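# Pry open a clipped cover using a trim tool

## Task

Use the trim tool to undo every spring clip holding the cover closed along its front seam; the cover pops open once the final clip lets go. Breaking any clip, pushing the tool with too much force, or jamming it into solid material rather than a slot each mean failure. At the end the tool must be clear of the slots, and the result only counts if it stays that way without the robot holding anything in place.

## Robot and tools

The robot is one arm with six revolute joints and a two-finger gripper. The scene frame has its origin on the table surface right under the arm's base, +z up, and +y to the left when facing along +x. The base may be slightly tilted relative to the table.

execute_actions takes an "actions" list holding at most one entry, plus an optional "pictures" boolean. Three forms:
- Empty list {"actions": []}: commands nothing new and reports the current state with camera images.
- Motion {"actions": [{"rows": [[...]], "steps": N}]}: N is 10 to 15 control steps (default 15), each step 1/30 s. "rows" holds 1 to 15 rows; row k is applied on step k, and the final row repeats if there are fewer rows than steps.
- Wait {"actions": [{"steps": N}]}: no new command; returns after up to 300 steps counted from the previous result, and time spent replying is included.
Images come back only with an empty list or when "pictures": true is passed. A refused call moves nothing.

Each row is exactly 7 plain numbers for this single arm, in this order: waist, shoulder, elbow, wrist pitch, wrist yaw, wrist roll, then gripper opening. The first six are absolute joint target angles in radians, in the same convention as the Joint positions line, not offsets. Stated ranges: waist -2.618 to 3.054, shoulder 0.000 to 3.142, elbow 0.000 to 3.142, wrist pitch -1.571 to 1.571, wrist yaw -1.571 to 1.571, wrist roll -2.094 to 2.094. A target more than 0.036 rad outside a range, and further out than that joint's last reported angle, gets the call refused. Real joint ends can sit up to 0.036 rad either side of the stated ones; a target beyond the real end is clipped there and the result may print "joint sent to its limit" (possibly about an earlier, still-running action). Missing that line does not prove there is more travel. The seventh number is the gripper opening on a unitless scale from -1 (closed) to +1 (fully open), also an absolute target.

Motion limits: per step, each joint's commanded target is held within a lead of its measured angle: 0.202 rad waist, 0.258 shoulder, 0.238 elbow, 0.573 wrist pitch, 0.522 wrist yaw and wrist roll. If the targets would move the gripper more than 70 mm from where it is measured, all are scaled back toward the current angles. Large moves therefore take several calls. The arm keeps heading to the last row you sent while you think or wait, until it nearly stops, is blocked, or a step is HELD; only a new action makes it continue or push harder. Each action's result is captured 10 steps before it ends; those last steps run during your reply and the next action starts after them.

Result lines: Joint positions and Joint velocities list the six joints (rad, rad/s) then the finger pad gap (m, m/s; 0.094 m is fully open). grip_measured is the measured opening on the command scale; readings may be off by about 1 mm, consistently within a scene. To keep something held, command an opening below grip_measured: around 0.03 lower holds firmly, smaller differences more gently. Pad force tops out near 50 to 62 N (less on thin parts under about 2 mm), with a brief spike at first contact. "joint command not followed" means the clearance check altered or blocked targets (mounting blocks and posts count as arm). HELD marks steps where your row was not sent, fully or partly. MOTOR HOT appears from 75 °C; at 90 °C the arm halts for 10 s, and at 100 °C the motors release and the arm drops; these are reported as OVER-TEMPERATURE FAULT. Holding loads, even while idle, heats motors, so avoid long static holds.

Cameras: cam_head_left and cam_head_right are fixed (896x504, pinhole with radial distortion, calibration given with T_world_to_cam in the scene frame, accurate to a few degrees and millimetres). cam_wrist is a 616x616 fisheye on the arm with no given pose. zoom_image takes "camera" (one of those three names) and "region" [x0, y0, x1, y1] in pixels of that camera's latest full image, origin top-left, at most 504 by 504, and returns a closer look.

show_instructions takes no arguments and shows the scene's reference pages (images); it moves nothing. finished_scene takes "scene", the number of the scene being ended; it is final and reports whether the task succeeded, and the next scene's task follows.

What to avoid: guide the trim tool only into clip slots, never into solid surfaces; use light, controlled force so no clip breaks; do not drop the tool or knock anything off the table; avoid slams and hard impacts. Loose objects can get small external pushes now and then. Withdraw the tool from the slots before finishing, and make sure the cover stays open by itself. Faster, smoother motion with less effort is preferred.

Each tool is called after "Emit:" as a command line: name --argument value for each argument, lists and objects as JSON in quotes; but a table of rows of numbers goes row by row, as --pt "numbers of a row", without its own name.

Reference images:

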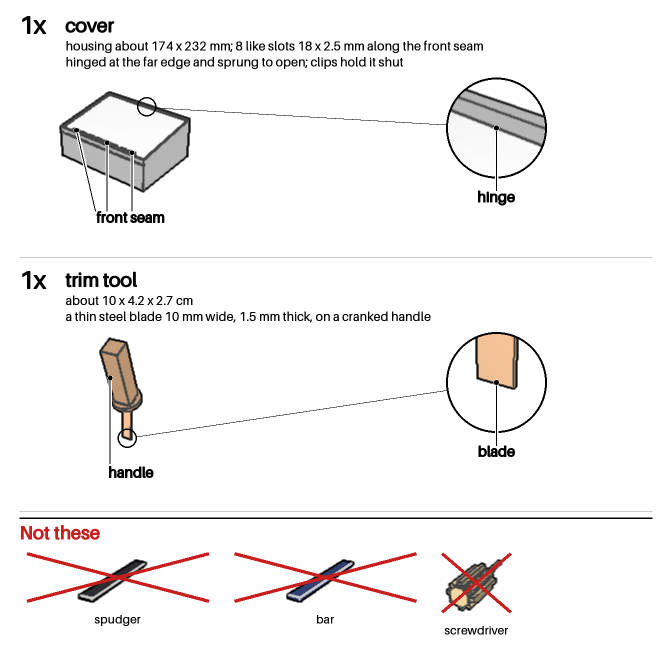

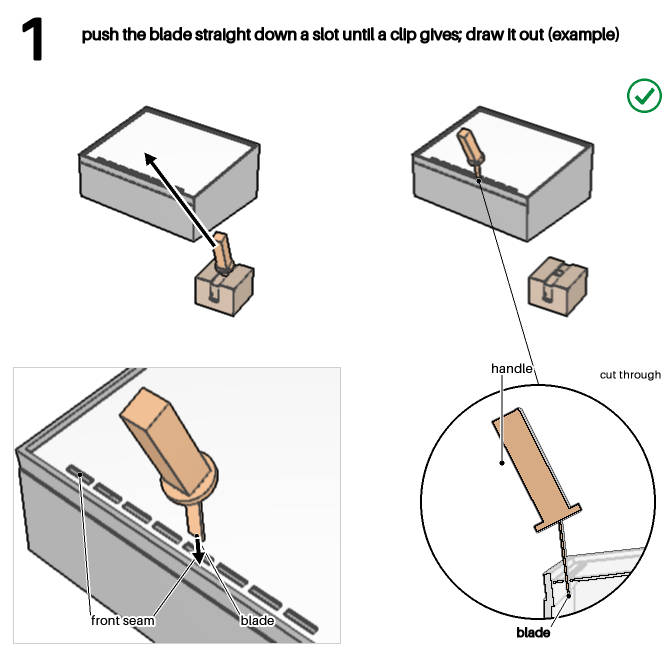

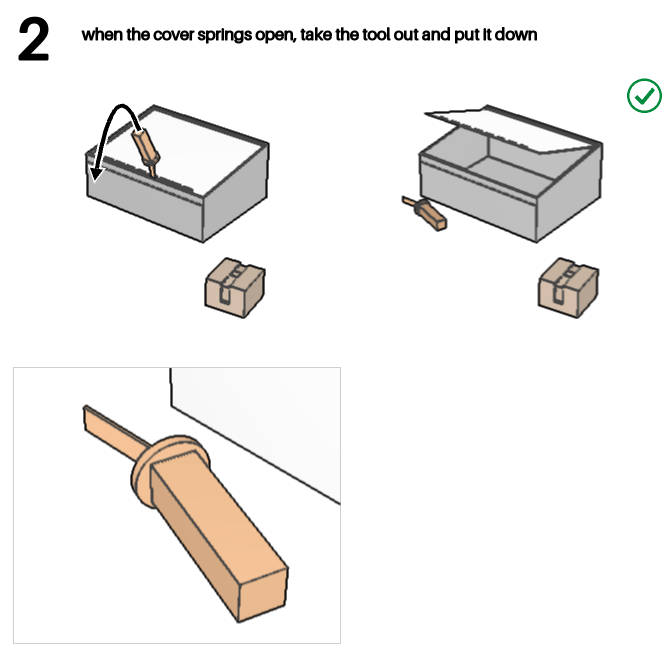

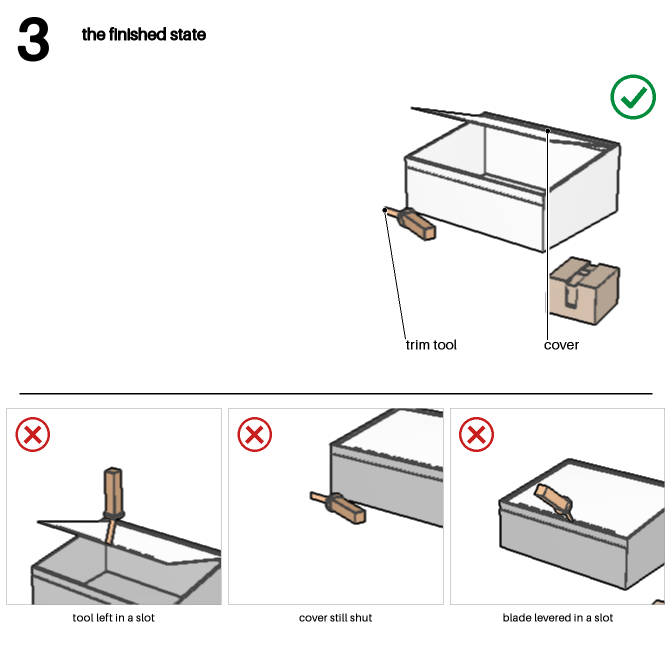

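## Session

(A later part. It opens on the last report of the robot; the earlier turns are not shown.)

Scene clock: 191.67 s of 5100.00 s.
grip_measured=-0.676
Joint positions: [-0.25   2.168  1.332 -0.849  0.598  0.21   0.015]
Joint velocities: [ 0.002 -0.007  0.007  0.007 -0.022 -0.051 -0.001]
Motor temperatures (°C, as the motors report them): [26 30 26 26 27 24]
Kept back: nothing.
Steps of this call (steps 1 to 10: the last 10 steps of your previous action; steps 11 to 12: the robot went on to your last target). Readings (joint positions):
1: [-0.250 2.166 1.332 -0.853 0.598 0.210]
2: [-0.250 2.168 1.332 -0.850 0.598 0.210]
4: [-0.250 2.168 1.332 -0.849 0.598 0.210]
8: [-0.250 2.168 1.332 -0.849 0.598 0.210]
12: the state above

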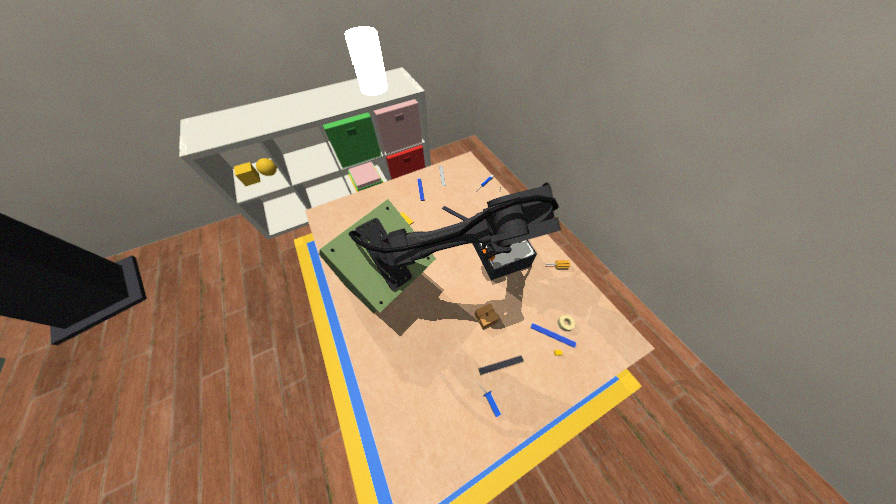

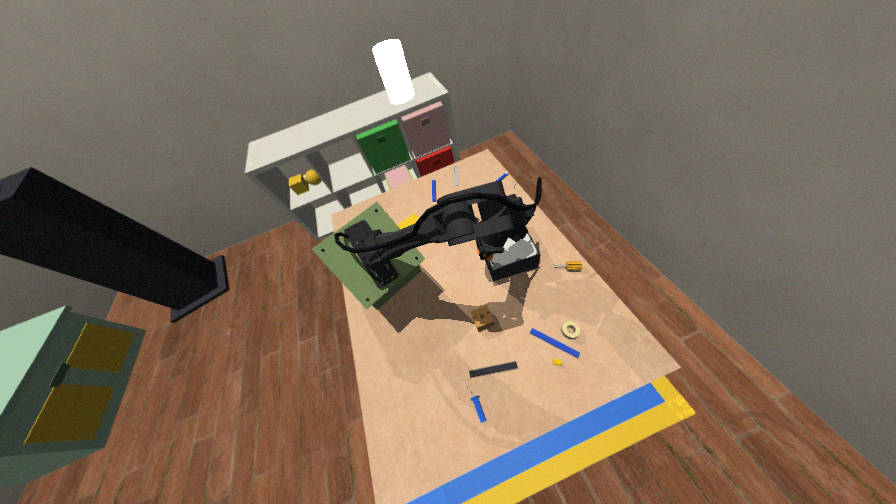

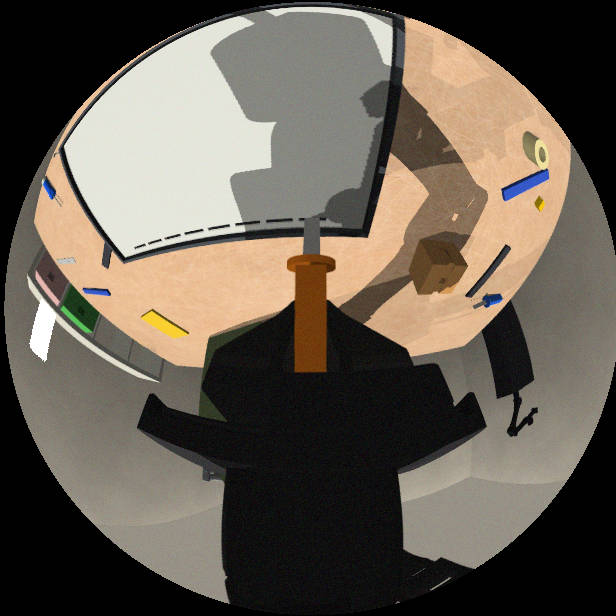

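Emit:
execute_actions --actions '[{"rows": [[-0.262,2.197,1.325,-0.832,0.590,0.200,-0.715],[-0.262,2.197,1.325,-0.832,0.590,0.200,-0.715],[-0.257,2.197,1.325,-0.830,0.590,0.200,-0.715],[-0.257,2.188,1.325,-0.828,0.590,0.200,-0.715],[-0.257,2.188,1.325,-0.826,0.590,0.198,-0.715]], "steps": 12}]'

Emit:
execute_actions --actions '[{"steps": 12}]' --pictures true

Emit:
zoom_image --camera "cam_wrist" --region '[275, 205, 345, 245]'

Scene clock: 192.30 s of 5100.00 s.
grip_measured=-0.676
Joint positions: [-0.251  2.169  1.332 -0.849  0.598  0.21   0.015]
Joint velocities: [-0.007  0.022  0.002  0.007 -0.066 -0.007  0.   ]
Motor temperatures (°C, as the motors report them): [26 30 26 26 27 24]
Steps of this call (steps 1 to 15: the robot went on to your last target; steps 16 to 17: nothing new was sent; steps 18 to 19: the first 2 steps of this action). Readings (joint positions):
18: [-0.251 2.168 1.332 -0.849 0.598 0.210]
19: the state above

Scene clock: 192.70 s of 5100.00 s.
grip_measured=-0.676
Joint positions: [-0.251  2.17   1.332 -0.849  0.598  0.21   0.015]
Joint velocities: [ 0.002 -0.012  0.007 -0.007  0.095  0.007 -0.001]
Motor temperatures (°C, as the motors report them): [26 30 26 26 27 24]
Kept back: nothing.
Steps of this call (steps 1 to 10: the last 10 steps of your previous action; steps 11 to 12: the robot went on to your last target). Readings (joint positions):
1: [-0.251 2.170 1.332 -0.849 0.598 0.210]
2: [-0.251 2.170 1.332 -0.849 0.598 0.210]
4: [-0.251 2.170 1.332 -0.849 0.598 0.210]
8: [-0.251 2.170 1.332 -0.849 0.598 0.210]
12: the state above

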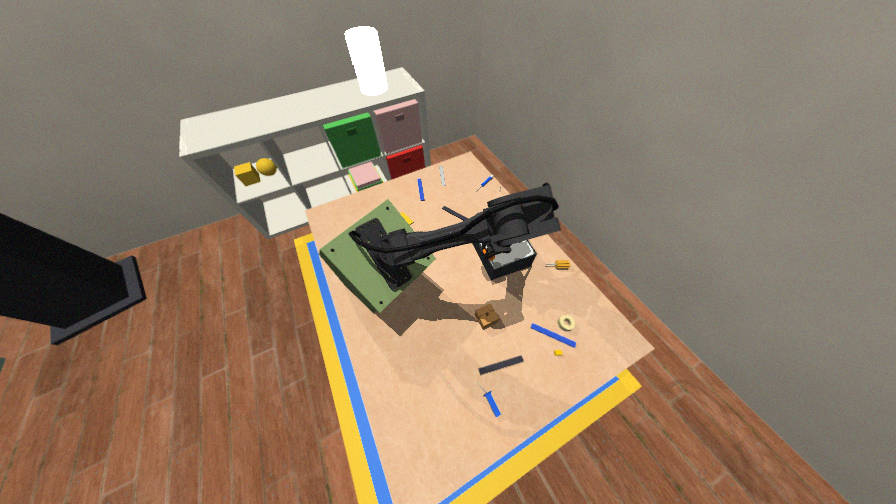

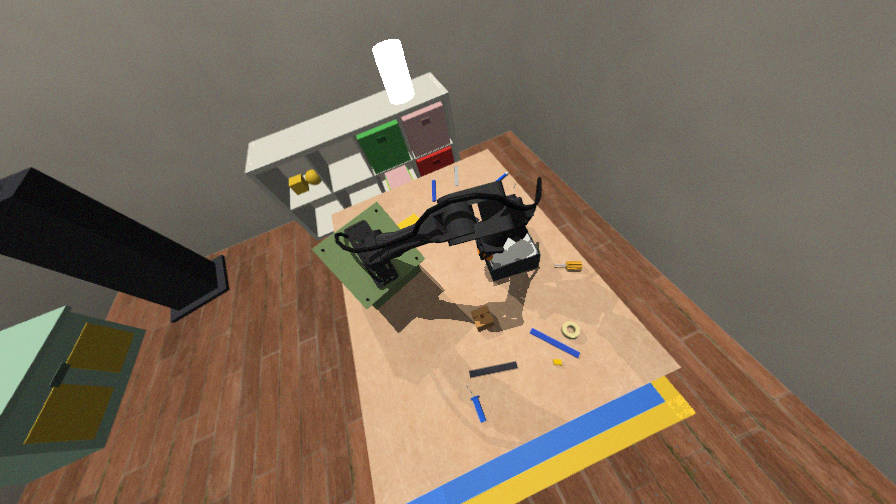

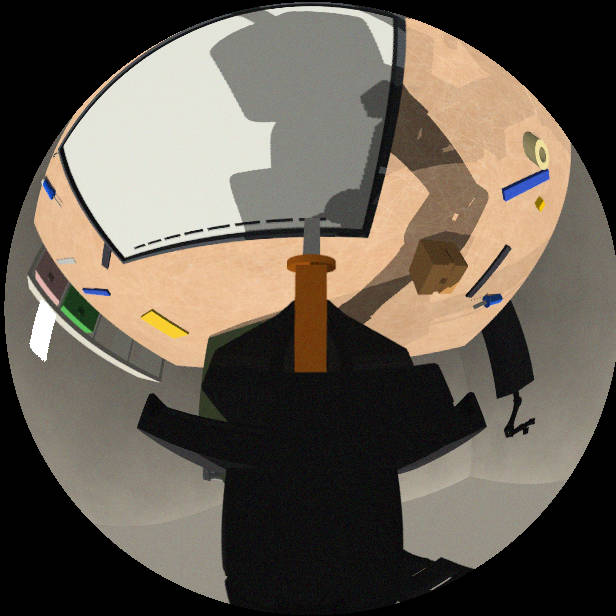

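Region (275, 205, 345, 245) of cam_wrist's 616x616 image, scaled by 7.200, with more detail than that image has; it fills the top 288 rows of this view, and the rest is white.

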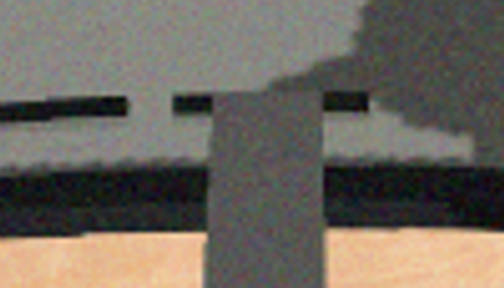

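Emit:
execute_actions --actions '[{"rows": [[-0.258,2.192,1.325,-0.826,0.590,0.198,-0.715],[-0.259,2.195,1.325,-0.826,0.590,0.198,-0.715],[-0.260,2.198,1.325,-0.826,0.590,0.198,-0.715],[-0.261,2.201,1.325,-0.826,0.590,0.198,-0.715],[-0.262,2.204,1.325,-0.826,0.590,0.198,-0.715],[-0.263,2.206,1.325,-0.826,0.590,0.198,-0.715]], "steps": 12}]'

Emit:
execute_actions --actions '[{"steps": 12}]' --pictures true

Emit:
zoom_image --camera "cam_wrist" --region '[275, 205, 345, 245]'

Scene clock: 193.83 s of 5100.00 s.
grip_measured=-0.676
Joint positions: [-0.251  2.17   1.332 -0.849  0.598  0.21   0.015]
Joint velocities: [-0.007  0.002 -0.007  0.022  0.066  0.022  0.   ]
Motor temperatures (°C, as the motors report them): [26 30 26 26 27 24]
Steps of this call (steps 1 to 15: the robot went on to your last target; steps 16 to 32: nothing new was sent; steps 33 to 34: the first 2 steps of this action). Readings (joint positions):
33: [-0.251 2.170 1.332 -0.849 0.598 0.210]
34: the state above

Scene clock: 194.23 s of 5100.00 s.
grip_measured=-0.676
Joint positions: [-0.251  2.17   1.332 -0.849  0.598  0.21   0.015]
Joint velocities: [-0.007  0.007  0.012  0.037  0.051  0.007 -0.   ]
Motor temperatures (°C, as the motors report them): [26 30 26 26 27 24]
Kept back: nothing.
Steps of this call (steps 1 to 10: the last 10 steps of your previous action; steps 11 to 12: the robot went on to your last target). Readings (joint positions):
1: [-0.251 2.170 1.332 -0.849 0.598 0.210]
2: [-0.251 2.170 1.332 -0.849 0.598 0.210]
4: [-0.251 2.170 1.332 -0.849 0.598 0.210]
8: [-0.251 2.170 1.332 -0.849 0.598 0.210]
12: the state above

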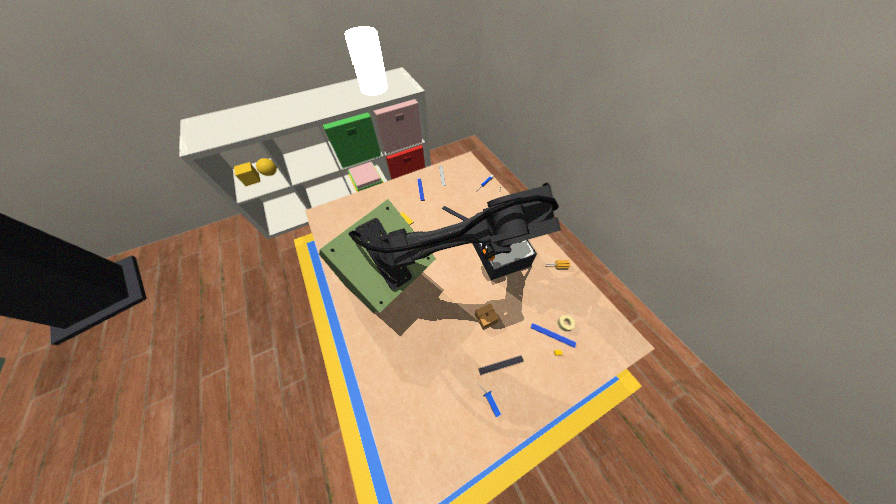

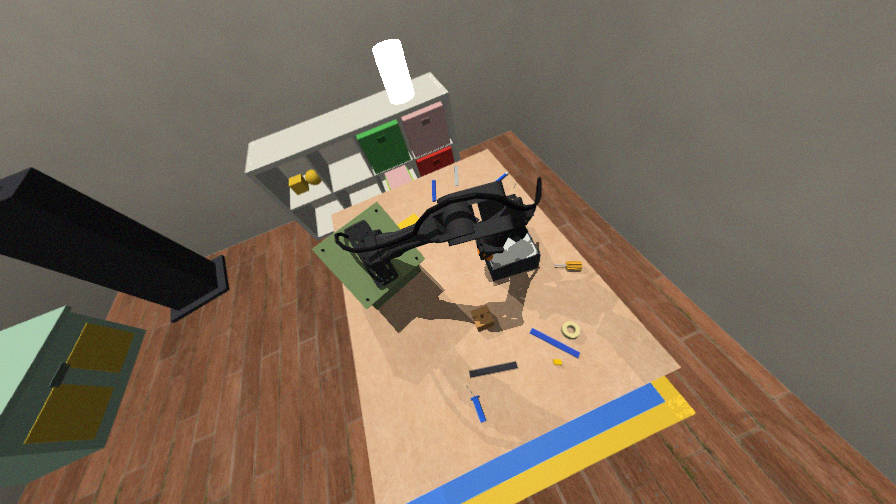

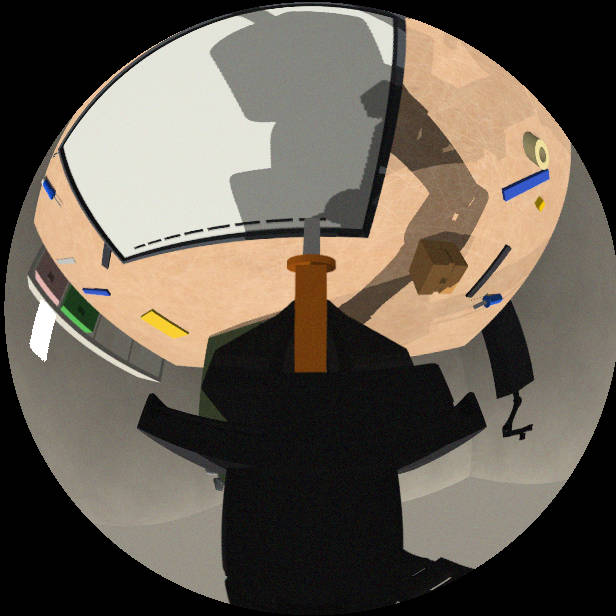

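Region (275, 205, 345, 245) of cam_wrist's 616x616 image, scaled by 7.200, with more detail than that image has; it fills the top 288 rows of this view, and the rest is white.

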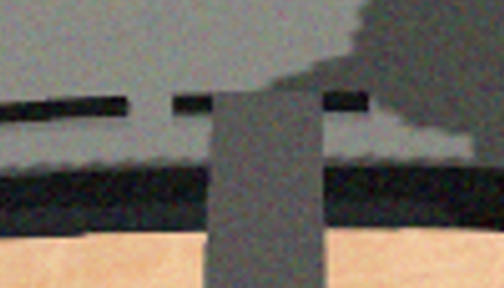

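Emit:
execute_actions --actions '[{"rows": [[-0.264,2.210,1.325,-0.824,0.590,0.198,-0.715],[-0.265,2.214,1.325,-0.822,0.590,0.198,-0.715],[-0.266,2.217,1.325,-0.820,0.590,0.198,-0.715],[-0.266,2.217,1.325,-0.820,0.590,0.198,-0.715],[-0.266,2.217,1.325,-0.820,0.590,0.198,-0.715],[-0.266,2.217,1.325,-0.820,0.590,0.198,-0.715],[-0.258,2.190,1.325,-0.830,0.590,0.198,-0.715]], "steps": 12}]'

Emit:
execute_actions --actions '[{"steps": 12}]'

Scene clock: 196.20 s of 5100.00 s.
grip_measured=-0.676
Joint positions: [-0.251  2.173  1.332 -0.848  0.598  0.21   0.015]
Joint velocities: [-0.007  0.071 -0.002 -0.051  0.051 -0.037  0.   ]
Motor temperatures (°C, as the motors report them): [26 30 26 26 27 24]
Steps of this call (steps 1 to 15: the robot went on to your last target; steps 16 to 57: nothing new was sent; steps 58 to 59: the first 2 steps of this action). Readings (joint positions):
58: [-0.251 2.171 1.332 -0.849 0.598 0.210]
59: the state above

Scene clock: 196.60 s of 5100.00 s.
grip_measured=-0.676
Joint positions: [-0.251  2.176  1.332 -0.847  0.601  0.21   0.015]
Joint velocities: [-0.012 -0.022 -0.012 -0.007  0.007 -0.007 -0.001]
Motor temperatures (°C, as the motors report them): [26 30 26 26 27 24]
Kept back: nothing.
Steps of this call (steps 1 to 10: the last 10 steps of your previous action; steps 11 to 12: the robot went on to your last target). Readings (joint positions):
1: [-0.251 2.175 1.332 -0.847 0.600 0.210]
2: [-0.251 2.176 1.332 -0.847 0.601 0.210]
4: [-0.251 2.176 1.332 -0.847 0.601 0.210]
8: [-0.251 2.176 1.332 -0.847 0.601 0.210]
12: the state above

Emit:
execute_actions --actions '[]'

Emit:
zoom_image --camera "cam_wrist" --region '[275, 205, 345, 245]'

Emit:
zoom_image --camera "cam_wrist" --region '[230, 170, 390, 270]'

Scene clock: 197.30 s of 5100.00 s.
grip_measured=-0.676
Joint positions: [-0.251  2.176  1.332 -0.847  0.601  0.21   0.015]
Joint velocities: [-0.007  0.007 -0.007 -0.007  0.007 -0.007 -0.002]
Motor temperatures (°C, as the motors report them): [26 30 26 26 27 24]
Kept back: nothing.
Steps of this call (steps 1 to 15: the robot went on to your last target; steps 16 to 21: nothing new was sent). Readings (joint positions):
1: [-0.251 2.176 1.332 -0.847 0.601 0.210]
2: [-0.251 2.176 1.332 -0.847 0.601 0.210]
4: [-0.251 2.176 1.332 -0.847 0.601 0.210]
8: [-0.251 2.176 1.332 -0.847 0.601 0.210]
21: the state above
The arm was judged still, so your last target was given up. Only a new action makes it travel on or press farther. Fingers that are still opening or closing keep moving.

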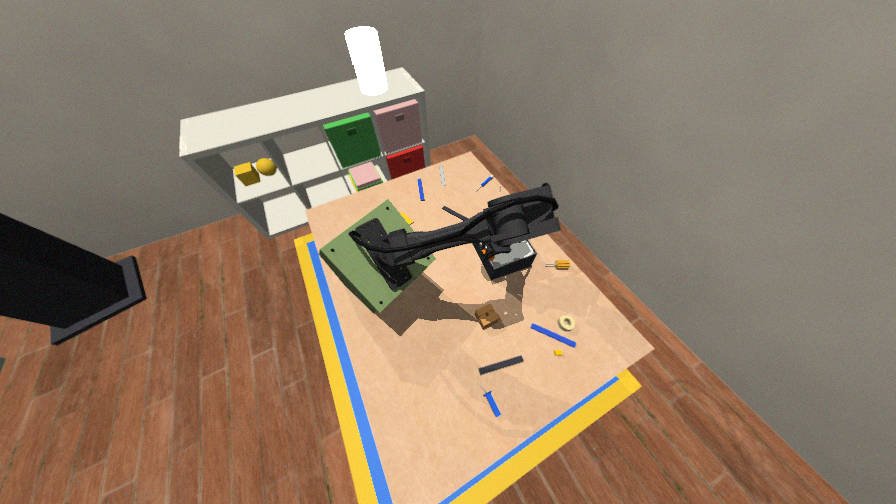

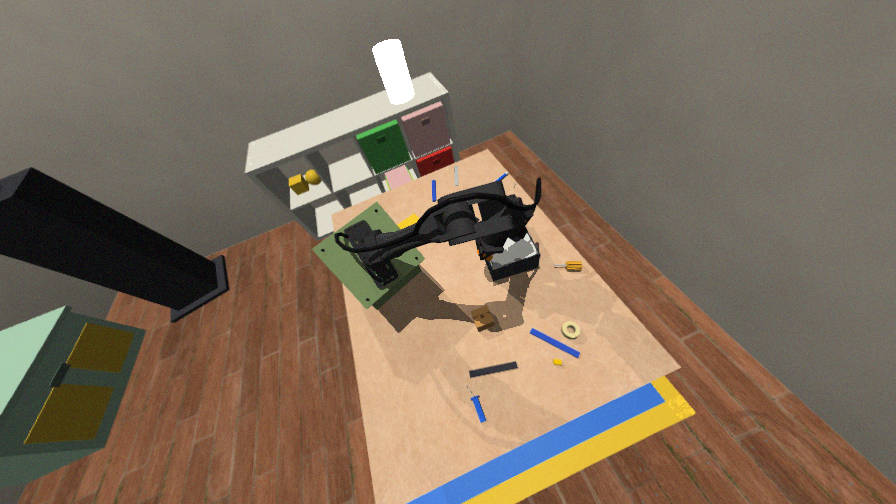

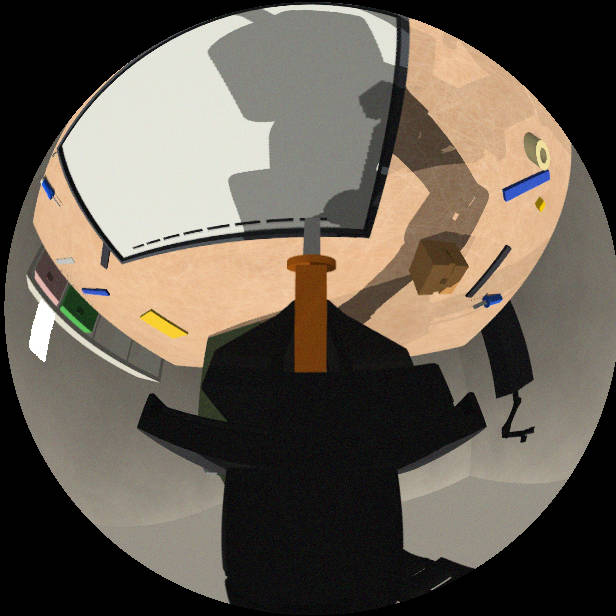

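Region (275, 205, 345, 245) of cam_wrist's 616x616 image, scaled by 7.200, with more detail than that image has; it fills the top 288 rows of this view, and the rest is white.

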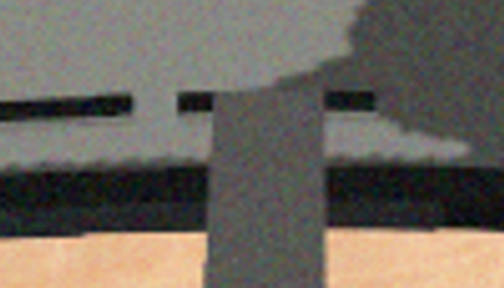

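Region (230, 170, 390, 270) of cam_wrist's 616x616 image, scaled by 3.150, with more detail than that image has; it fills the top 315 rows of this view, and the rest is white.

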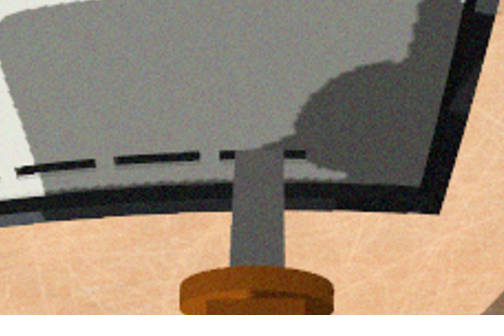

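Emit:
execute_actions --actions '[{"rows": [[-0.258,2.192,1.325,-0.814,0.590,0.198,-0.715],[-0.258,2.192,1.325,-0.814,0.590,0.198,-0.715],[-0.258,2.192,1.325,-0.814,0.590,0.198,-0.715],[-0.258,2.192,1.325,-0.824,0.590,0.198,-0.715]], "steps": 12}]'

Emit:
execute_actions --actions '[{"steps": 12}]' --pictures true

Emit:
zoom_image --camera "cam_wrist" --region '[275, 205, 345, 245]'

Scene clock: 198.23 s of 5100.00 s.
grip_measured=-0.676
Joint positions: [-0.251  2.176  1.332 -0.847  0.601  0.21   0.015]
Joint velocities: [ 0.002 -0.017 -0.002  0.007  0.066 -0.007 -0.   ]
Motor temperatures (°C, as the motors report them): [26 30 26 26 27 24]
Steps of this call (steps 1 to 26: nothing new was sent; steps 27 to 28: the first 2 steps of this action). Readings (joint positions):
27: [-0.251 2.176 1.332 -0.847 0.601 0.210]
28: the state above

Scene clock: 198.63 s of 5100.00 s.
grip_measured=-0.676
Joint positions: [-0.251  2.176  1.332 -0.847  0.601  0.21   0.015]
Joint velocities: [ 0.012 -0.007 -0.007 -0.037 -0.037 -0.007  0.   ]
Motor temperatures (°C, as the motors report them): [26 30 26 26 27 24]
Kept back: nothing.
Steps of this call (steps 1 to 10: the last 10 steps of your previous action; steps 11 to 12: the robot went on to your last target). Readings (joint positions):
1: [-0.251 2.176 1.332 -0.847 0.601 0.210]
2: [-0.251 2.176 1.332 -0.847 0.601 0.210]
4: [-0.251 2.176 1.332 -0.847 0.601 0.210]
8: [-0.251 2.176 1.332 -0.847 0.601 0.210]
12: the state above

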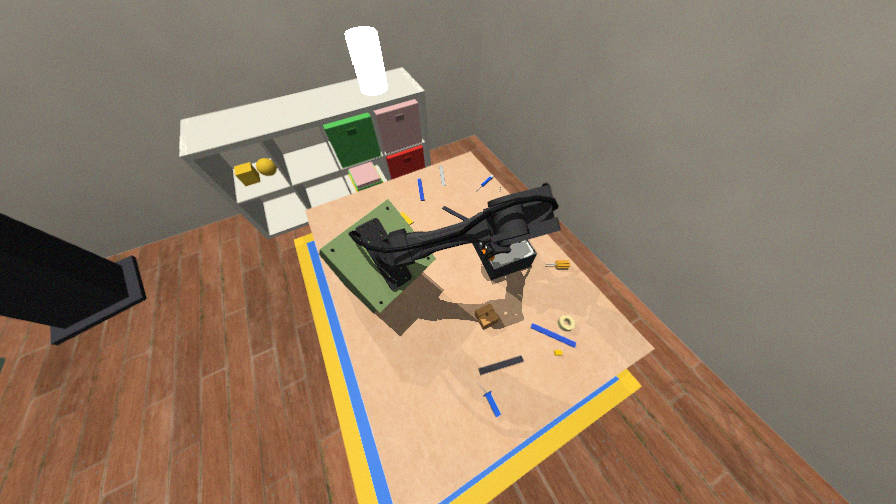

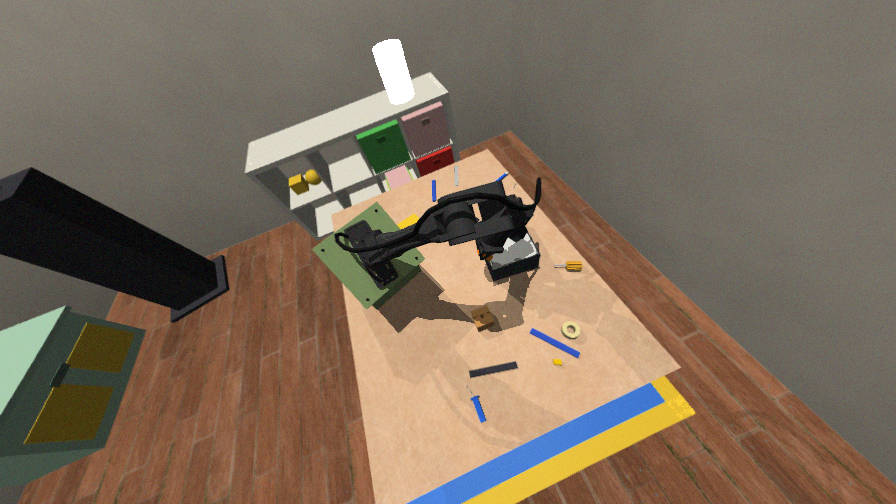

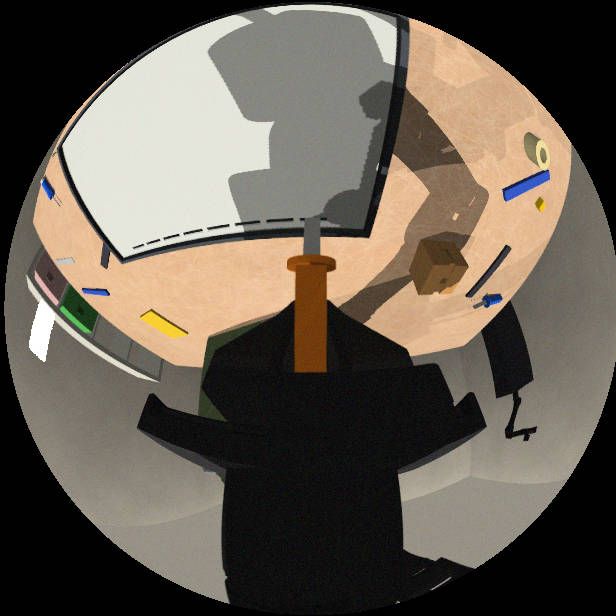

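Region (275, 205, 345, 245) of cam_wrist's 616x616 image, scaled by 7.200, with more detail than that image has; it fills the top 288 rows of this view, and the rest is white.

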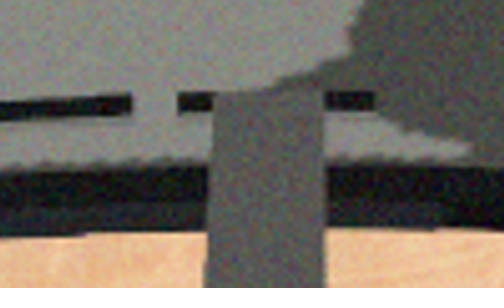

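Emit:
zoom_image --camera "cam_head_right" --region '[440, 200, 560, 290]'

Emit:
zoom_image --camera "cam_head_left" --region '[440, 200, 560, 290]'

Region (440, 200, 560, 290) of cam_head_right's 896x504 image, scaled by 4.200, with more detail than that image has; it fills the top 378 rows of this view, and the rest is white.

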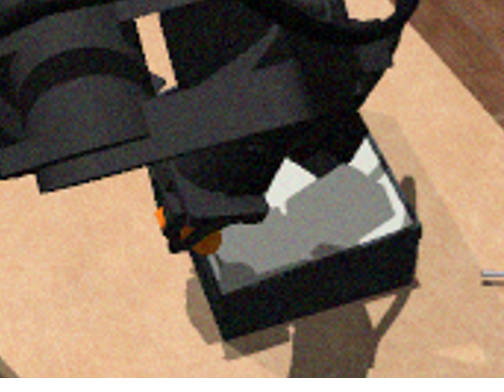

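Region (440, 200, 560, 290) of cam_head_left's 896x504 image, scaled by 4.200, with more detail than that image has; it fills the top 378 rows of this view, and the rest is white.

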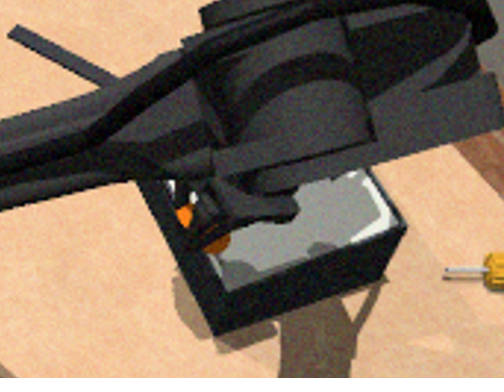

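Emit:
execute_actions --actions '[{"rows": [[-0.240,2.156,1.332,-0.862,0.595,0.205,-0.715],[-0.238,2.152,1.332,-0.866,0.595,0.205,-0.715],[-0.236,2.149,1.332,-0.869,0.595,0.205,-0.715],[-0.2345,2.146,1.332,-0.872,0.595,0.207,-0.715],[-0.233,2.143,1.332,-0.875,0.595,0.209,-0.715],[-0.2315,2.140,1.332,-0.878,0.595,0.211,-0.715],[-0.230,2.137,1.332,-0.881,0.595,0.213,-0.715],[-0.2285,2.134,1.332,-0.884,0.595,0.215,-0.715],[-0.227,2.131,1.332,-0.887,0.595,0.217,-0.715],[-0.225,2.128,1.332,-0.889,0.595,0.22,-0.715]], "steps": 14}]'

Emit:
execute_actions --actions '[{"steps": 16}]' --pictures true

Emit:
zoom_image --camera "cam_wrist" --region '[230, 170, 390, 270]'

Scene clock: 201.90 s of 5100.00 s.
grip_measured=-0.676
Joint positions: [-0.251  2.166  1.332 -0.851  0.599  0.21   0.015]
Joint velocities: [-0.002 -0.061  0.002 -0.037 -0.051 -0.081 -0.001]
Motor temperatures (°C, as the motors report them): [26 30 26 26 27 24]
Steps of this call (steps 1 to 15: the robot went on to your last target; steps 16 to 90: nothing new was sent; then 0.13 s passed at rest; steps 91 to 94: the first 4 steps of this action). Readings (joint positions):
91: [-0.251 2.173 1.332 -0.848 0.601 0.210]
92: [-0.251 2.171 1.332 -0.848 0.600 0.210]
94: the state above

Scene clock: 202.43 s of 5100.00 s.
grip_measured=-0.676
Joint positions: [-0.245  2.143  1.332 -0.875  0.599  0.21   0.015]
Joint velocities: [ 0.017  0.002 -0.012 -0.022  0.007 -0.081  0.   ]
Motor temperatures (°C, as the motors report them): [26 30 26 26 27 24]
Kept back: nothing.
Steps of this call (steps 1 to 10: the last 10 steps of your previous action; steps 11 to 16: the robot went on to your last target). Readings (joint positions):
1: [-0.251 2.165 1.332 -0.854 0.599 0.210]
2: [-0.251 2.162 1.332 -0.856 0.599 0.210]
4: [-0.251 2.157 1.332 -0.861 0.599 0.210]
8: [-0.249 2.146 1.332 -0.870 0.599 0.210]
16: the state above

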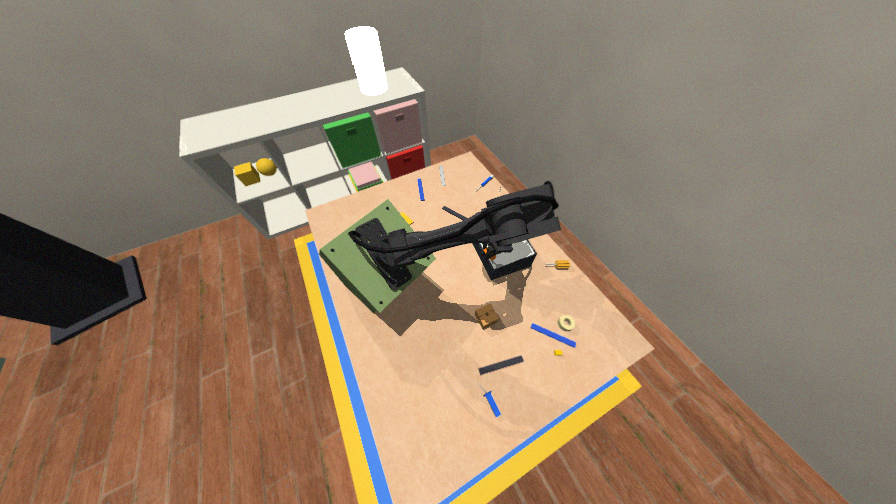

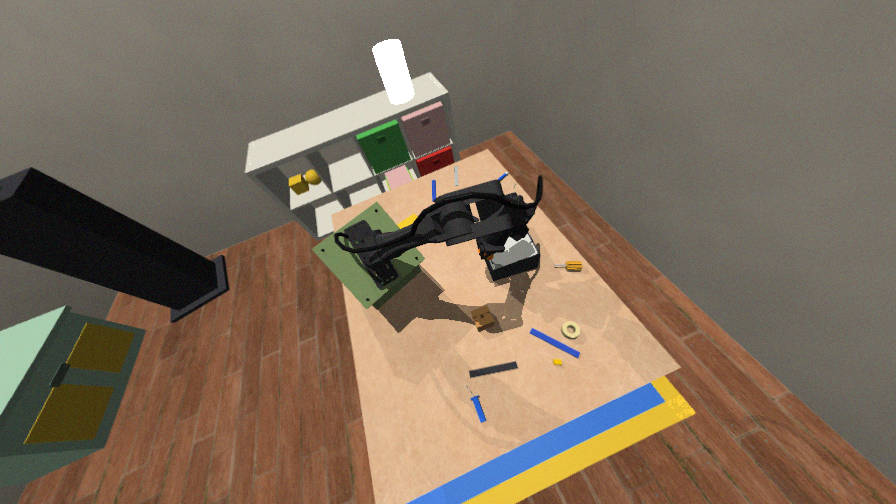

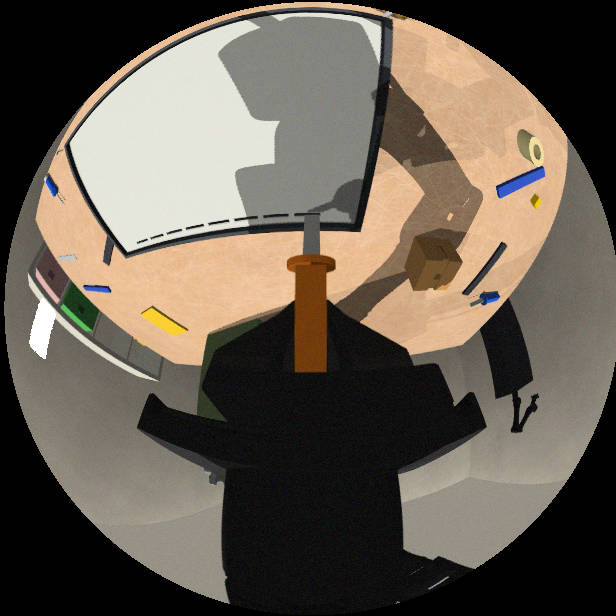

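Region (230, 170, 390, 270) of cam_wrist's 616x616 image, scaled by 3.150, with more detail than that image has; it fills the top 315 rows of this view, and the rest is white.

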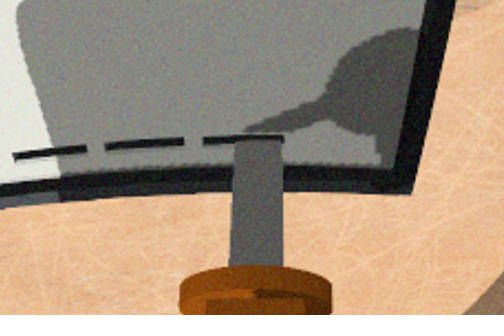

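Emit:
execute_actions --actions '[{"rows": [[-0.222,2.130,1.345,-0.890,0.592,0.225,-0.715],[-0.214,2.135,1.355,-0.890,0.590,0.233,-0.715],[-0.206,2.140,1.362,-0.890,0.588,0.241,-0.715],[-0.198,2.148,1.366,-0.890,0.586,0.249,-0.715],[-0.190,2.156,1.369,-0.890,0.584,0.257,-0.715],[-0.183,2.163,1.371,-0.890,0.582,0.265,-0.715],[-0.177,2.170,1.373,-0.890,0.581,0.273,-0.715],[-0.173,2.176,1.374,-0.890,0.580,0.280,-0.715],[-0.171,2.182,1.375,-0.890,0.579,0.286,-0.715],[-0.171,2.187,1.375,-0.890,0.579,0.290,-0.715],[-0.171,2.192,1.375,-0.890,0.579,0.290,-0.715],[-0.171,2.196,1.375,-0.890,0.579,0.290,-0.715],[-0.171,2.199,1.375,-0.890,0.579,0.290,-0.715]], "steps": 15}]'

Emit:
execute_actions --actions '[{"steps": 22}]' --pictures true

Emit:
zoom_image --camera "cam_wrist" --region '[230, 170, 390, 270]'

Scene clock: 203.93 s of 5100.00 s.
grip_measured=-0.676
Joint positions: [-0.231  2.143  1.332 -0.877  0.599  0.226  0.015]
Joint velocities: [ 0.193  0.002 -0.002 -0.095 -0.066  0.051  0.   ]
Motor temperatures (°C, as the motors report them): [26 30 26 26 27 24]
Steps of this call (steps 1 to 15: the robot went on to your last target; steps 16 to 40: nothing new was sent; steps 41 to 45: the first 5 steps of this action). Readings (joint positions):
41: [-0.245 2.143 1.332 -0.876 0.599 0.212]
42: [-0.244 2.143 1.332 -0.876 0.599 0.214]
44: [-0.237 2.143 1.332 -0.877 0.599 0.222]
45: the state above

Scene clock: 204.67 s of 5100.00 s.
grip_measured=-0.676
Joint positions: [-0.183  2.187  1.349 -0.88   0.588  0.28   0.015]
Joint velocities: [-0.007 -0.017  0.012 -0.022  0.037 -0.007 -0.001]
Motor temperatures (°C, as the motors report them): [26 30 26 26 27 24]
Kept back: nothing.
Steps of this call (steps 1 to 10: the last 10 steps of your previous action; steps 11 to 22: the robot went on to your last target). Readings (joint positions):
1: [-0.223 2.143 1.332 -0.877 0.598 0.232]
2: [-0.215 2.144 1.333 -0.878 0.597 0.238]
4: [-0.198 2.153 1.342 -0.880 0.594 0.251]
8: [-0.183 2.174 1.349 -0.880 0.589 0.268]
22: the state above

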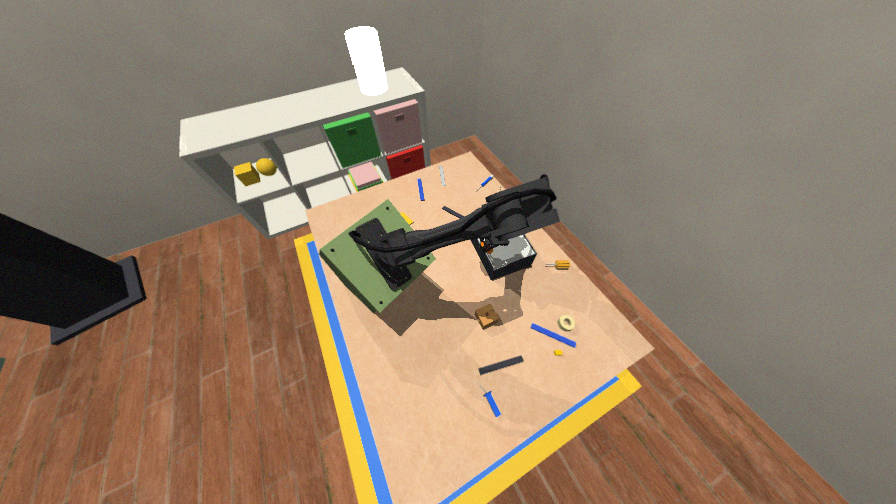

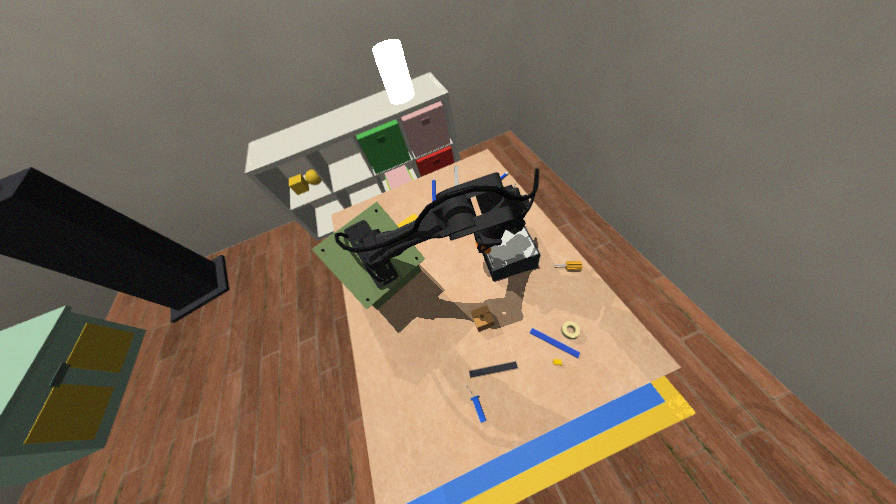

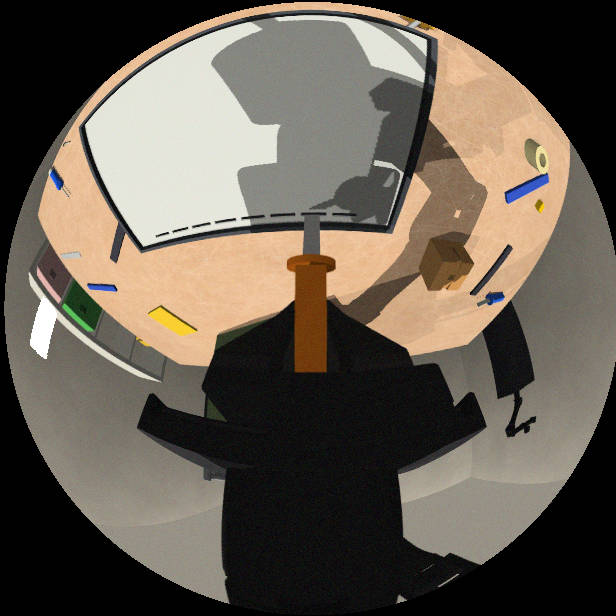

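Region (230, 170, 390, 270) of cam_wrist's 616x616 image, scaled by 3.150, with more detail than that image has; it fills the top 315 rows of this view, and the rest is white.

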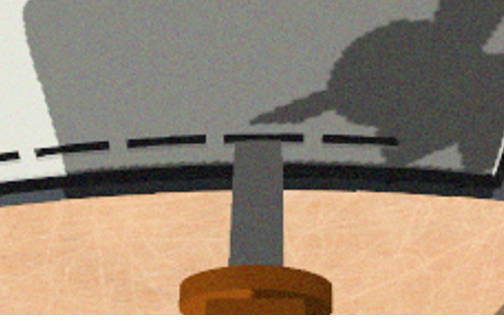

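Emit:
zoom_image --camera "cam_wrist" --region '[275, 195, 345, 235]'

Region (275, 195, 345, 235) of cam_wrist's 616x616 image, scaled by 7.200, with more detail than that image has; it fills the top 288 rows of this view, and the rest is white.

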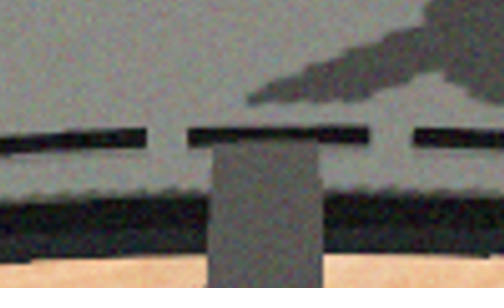

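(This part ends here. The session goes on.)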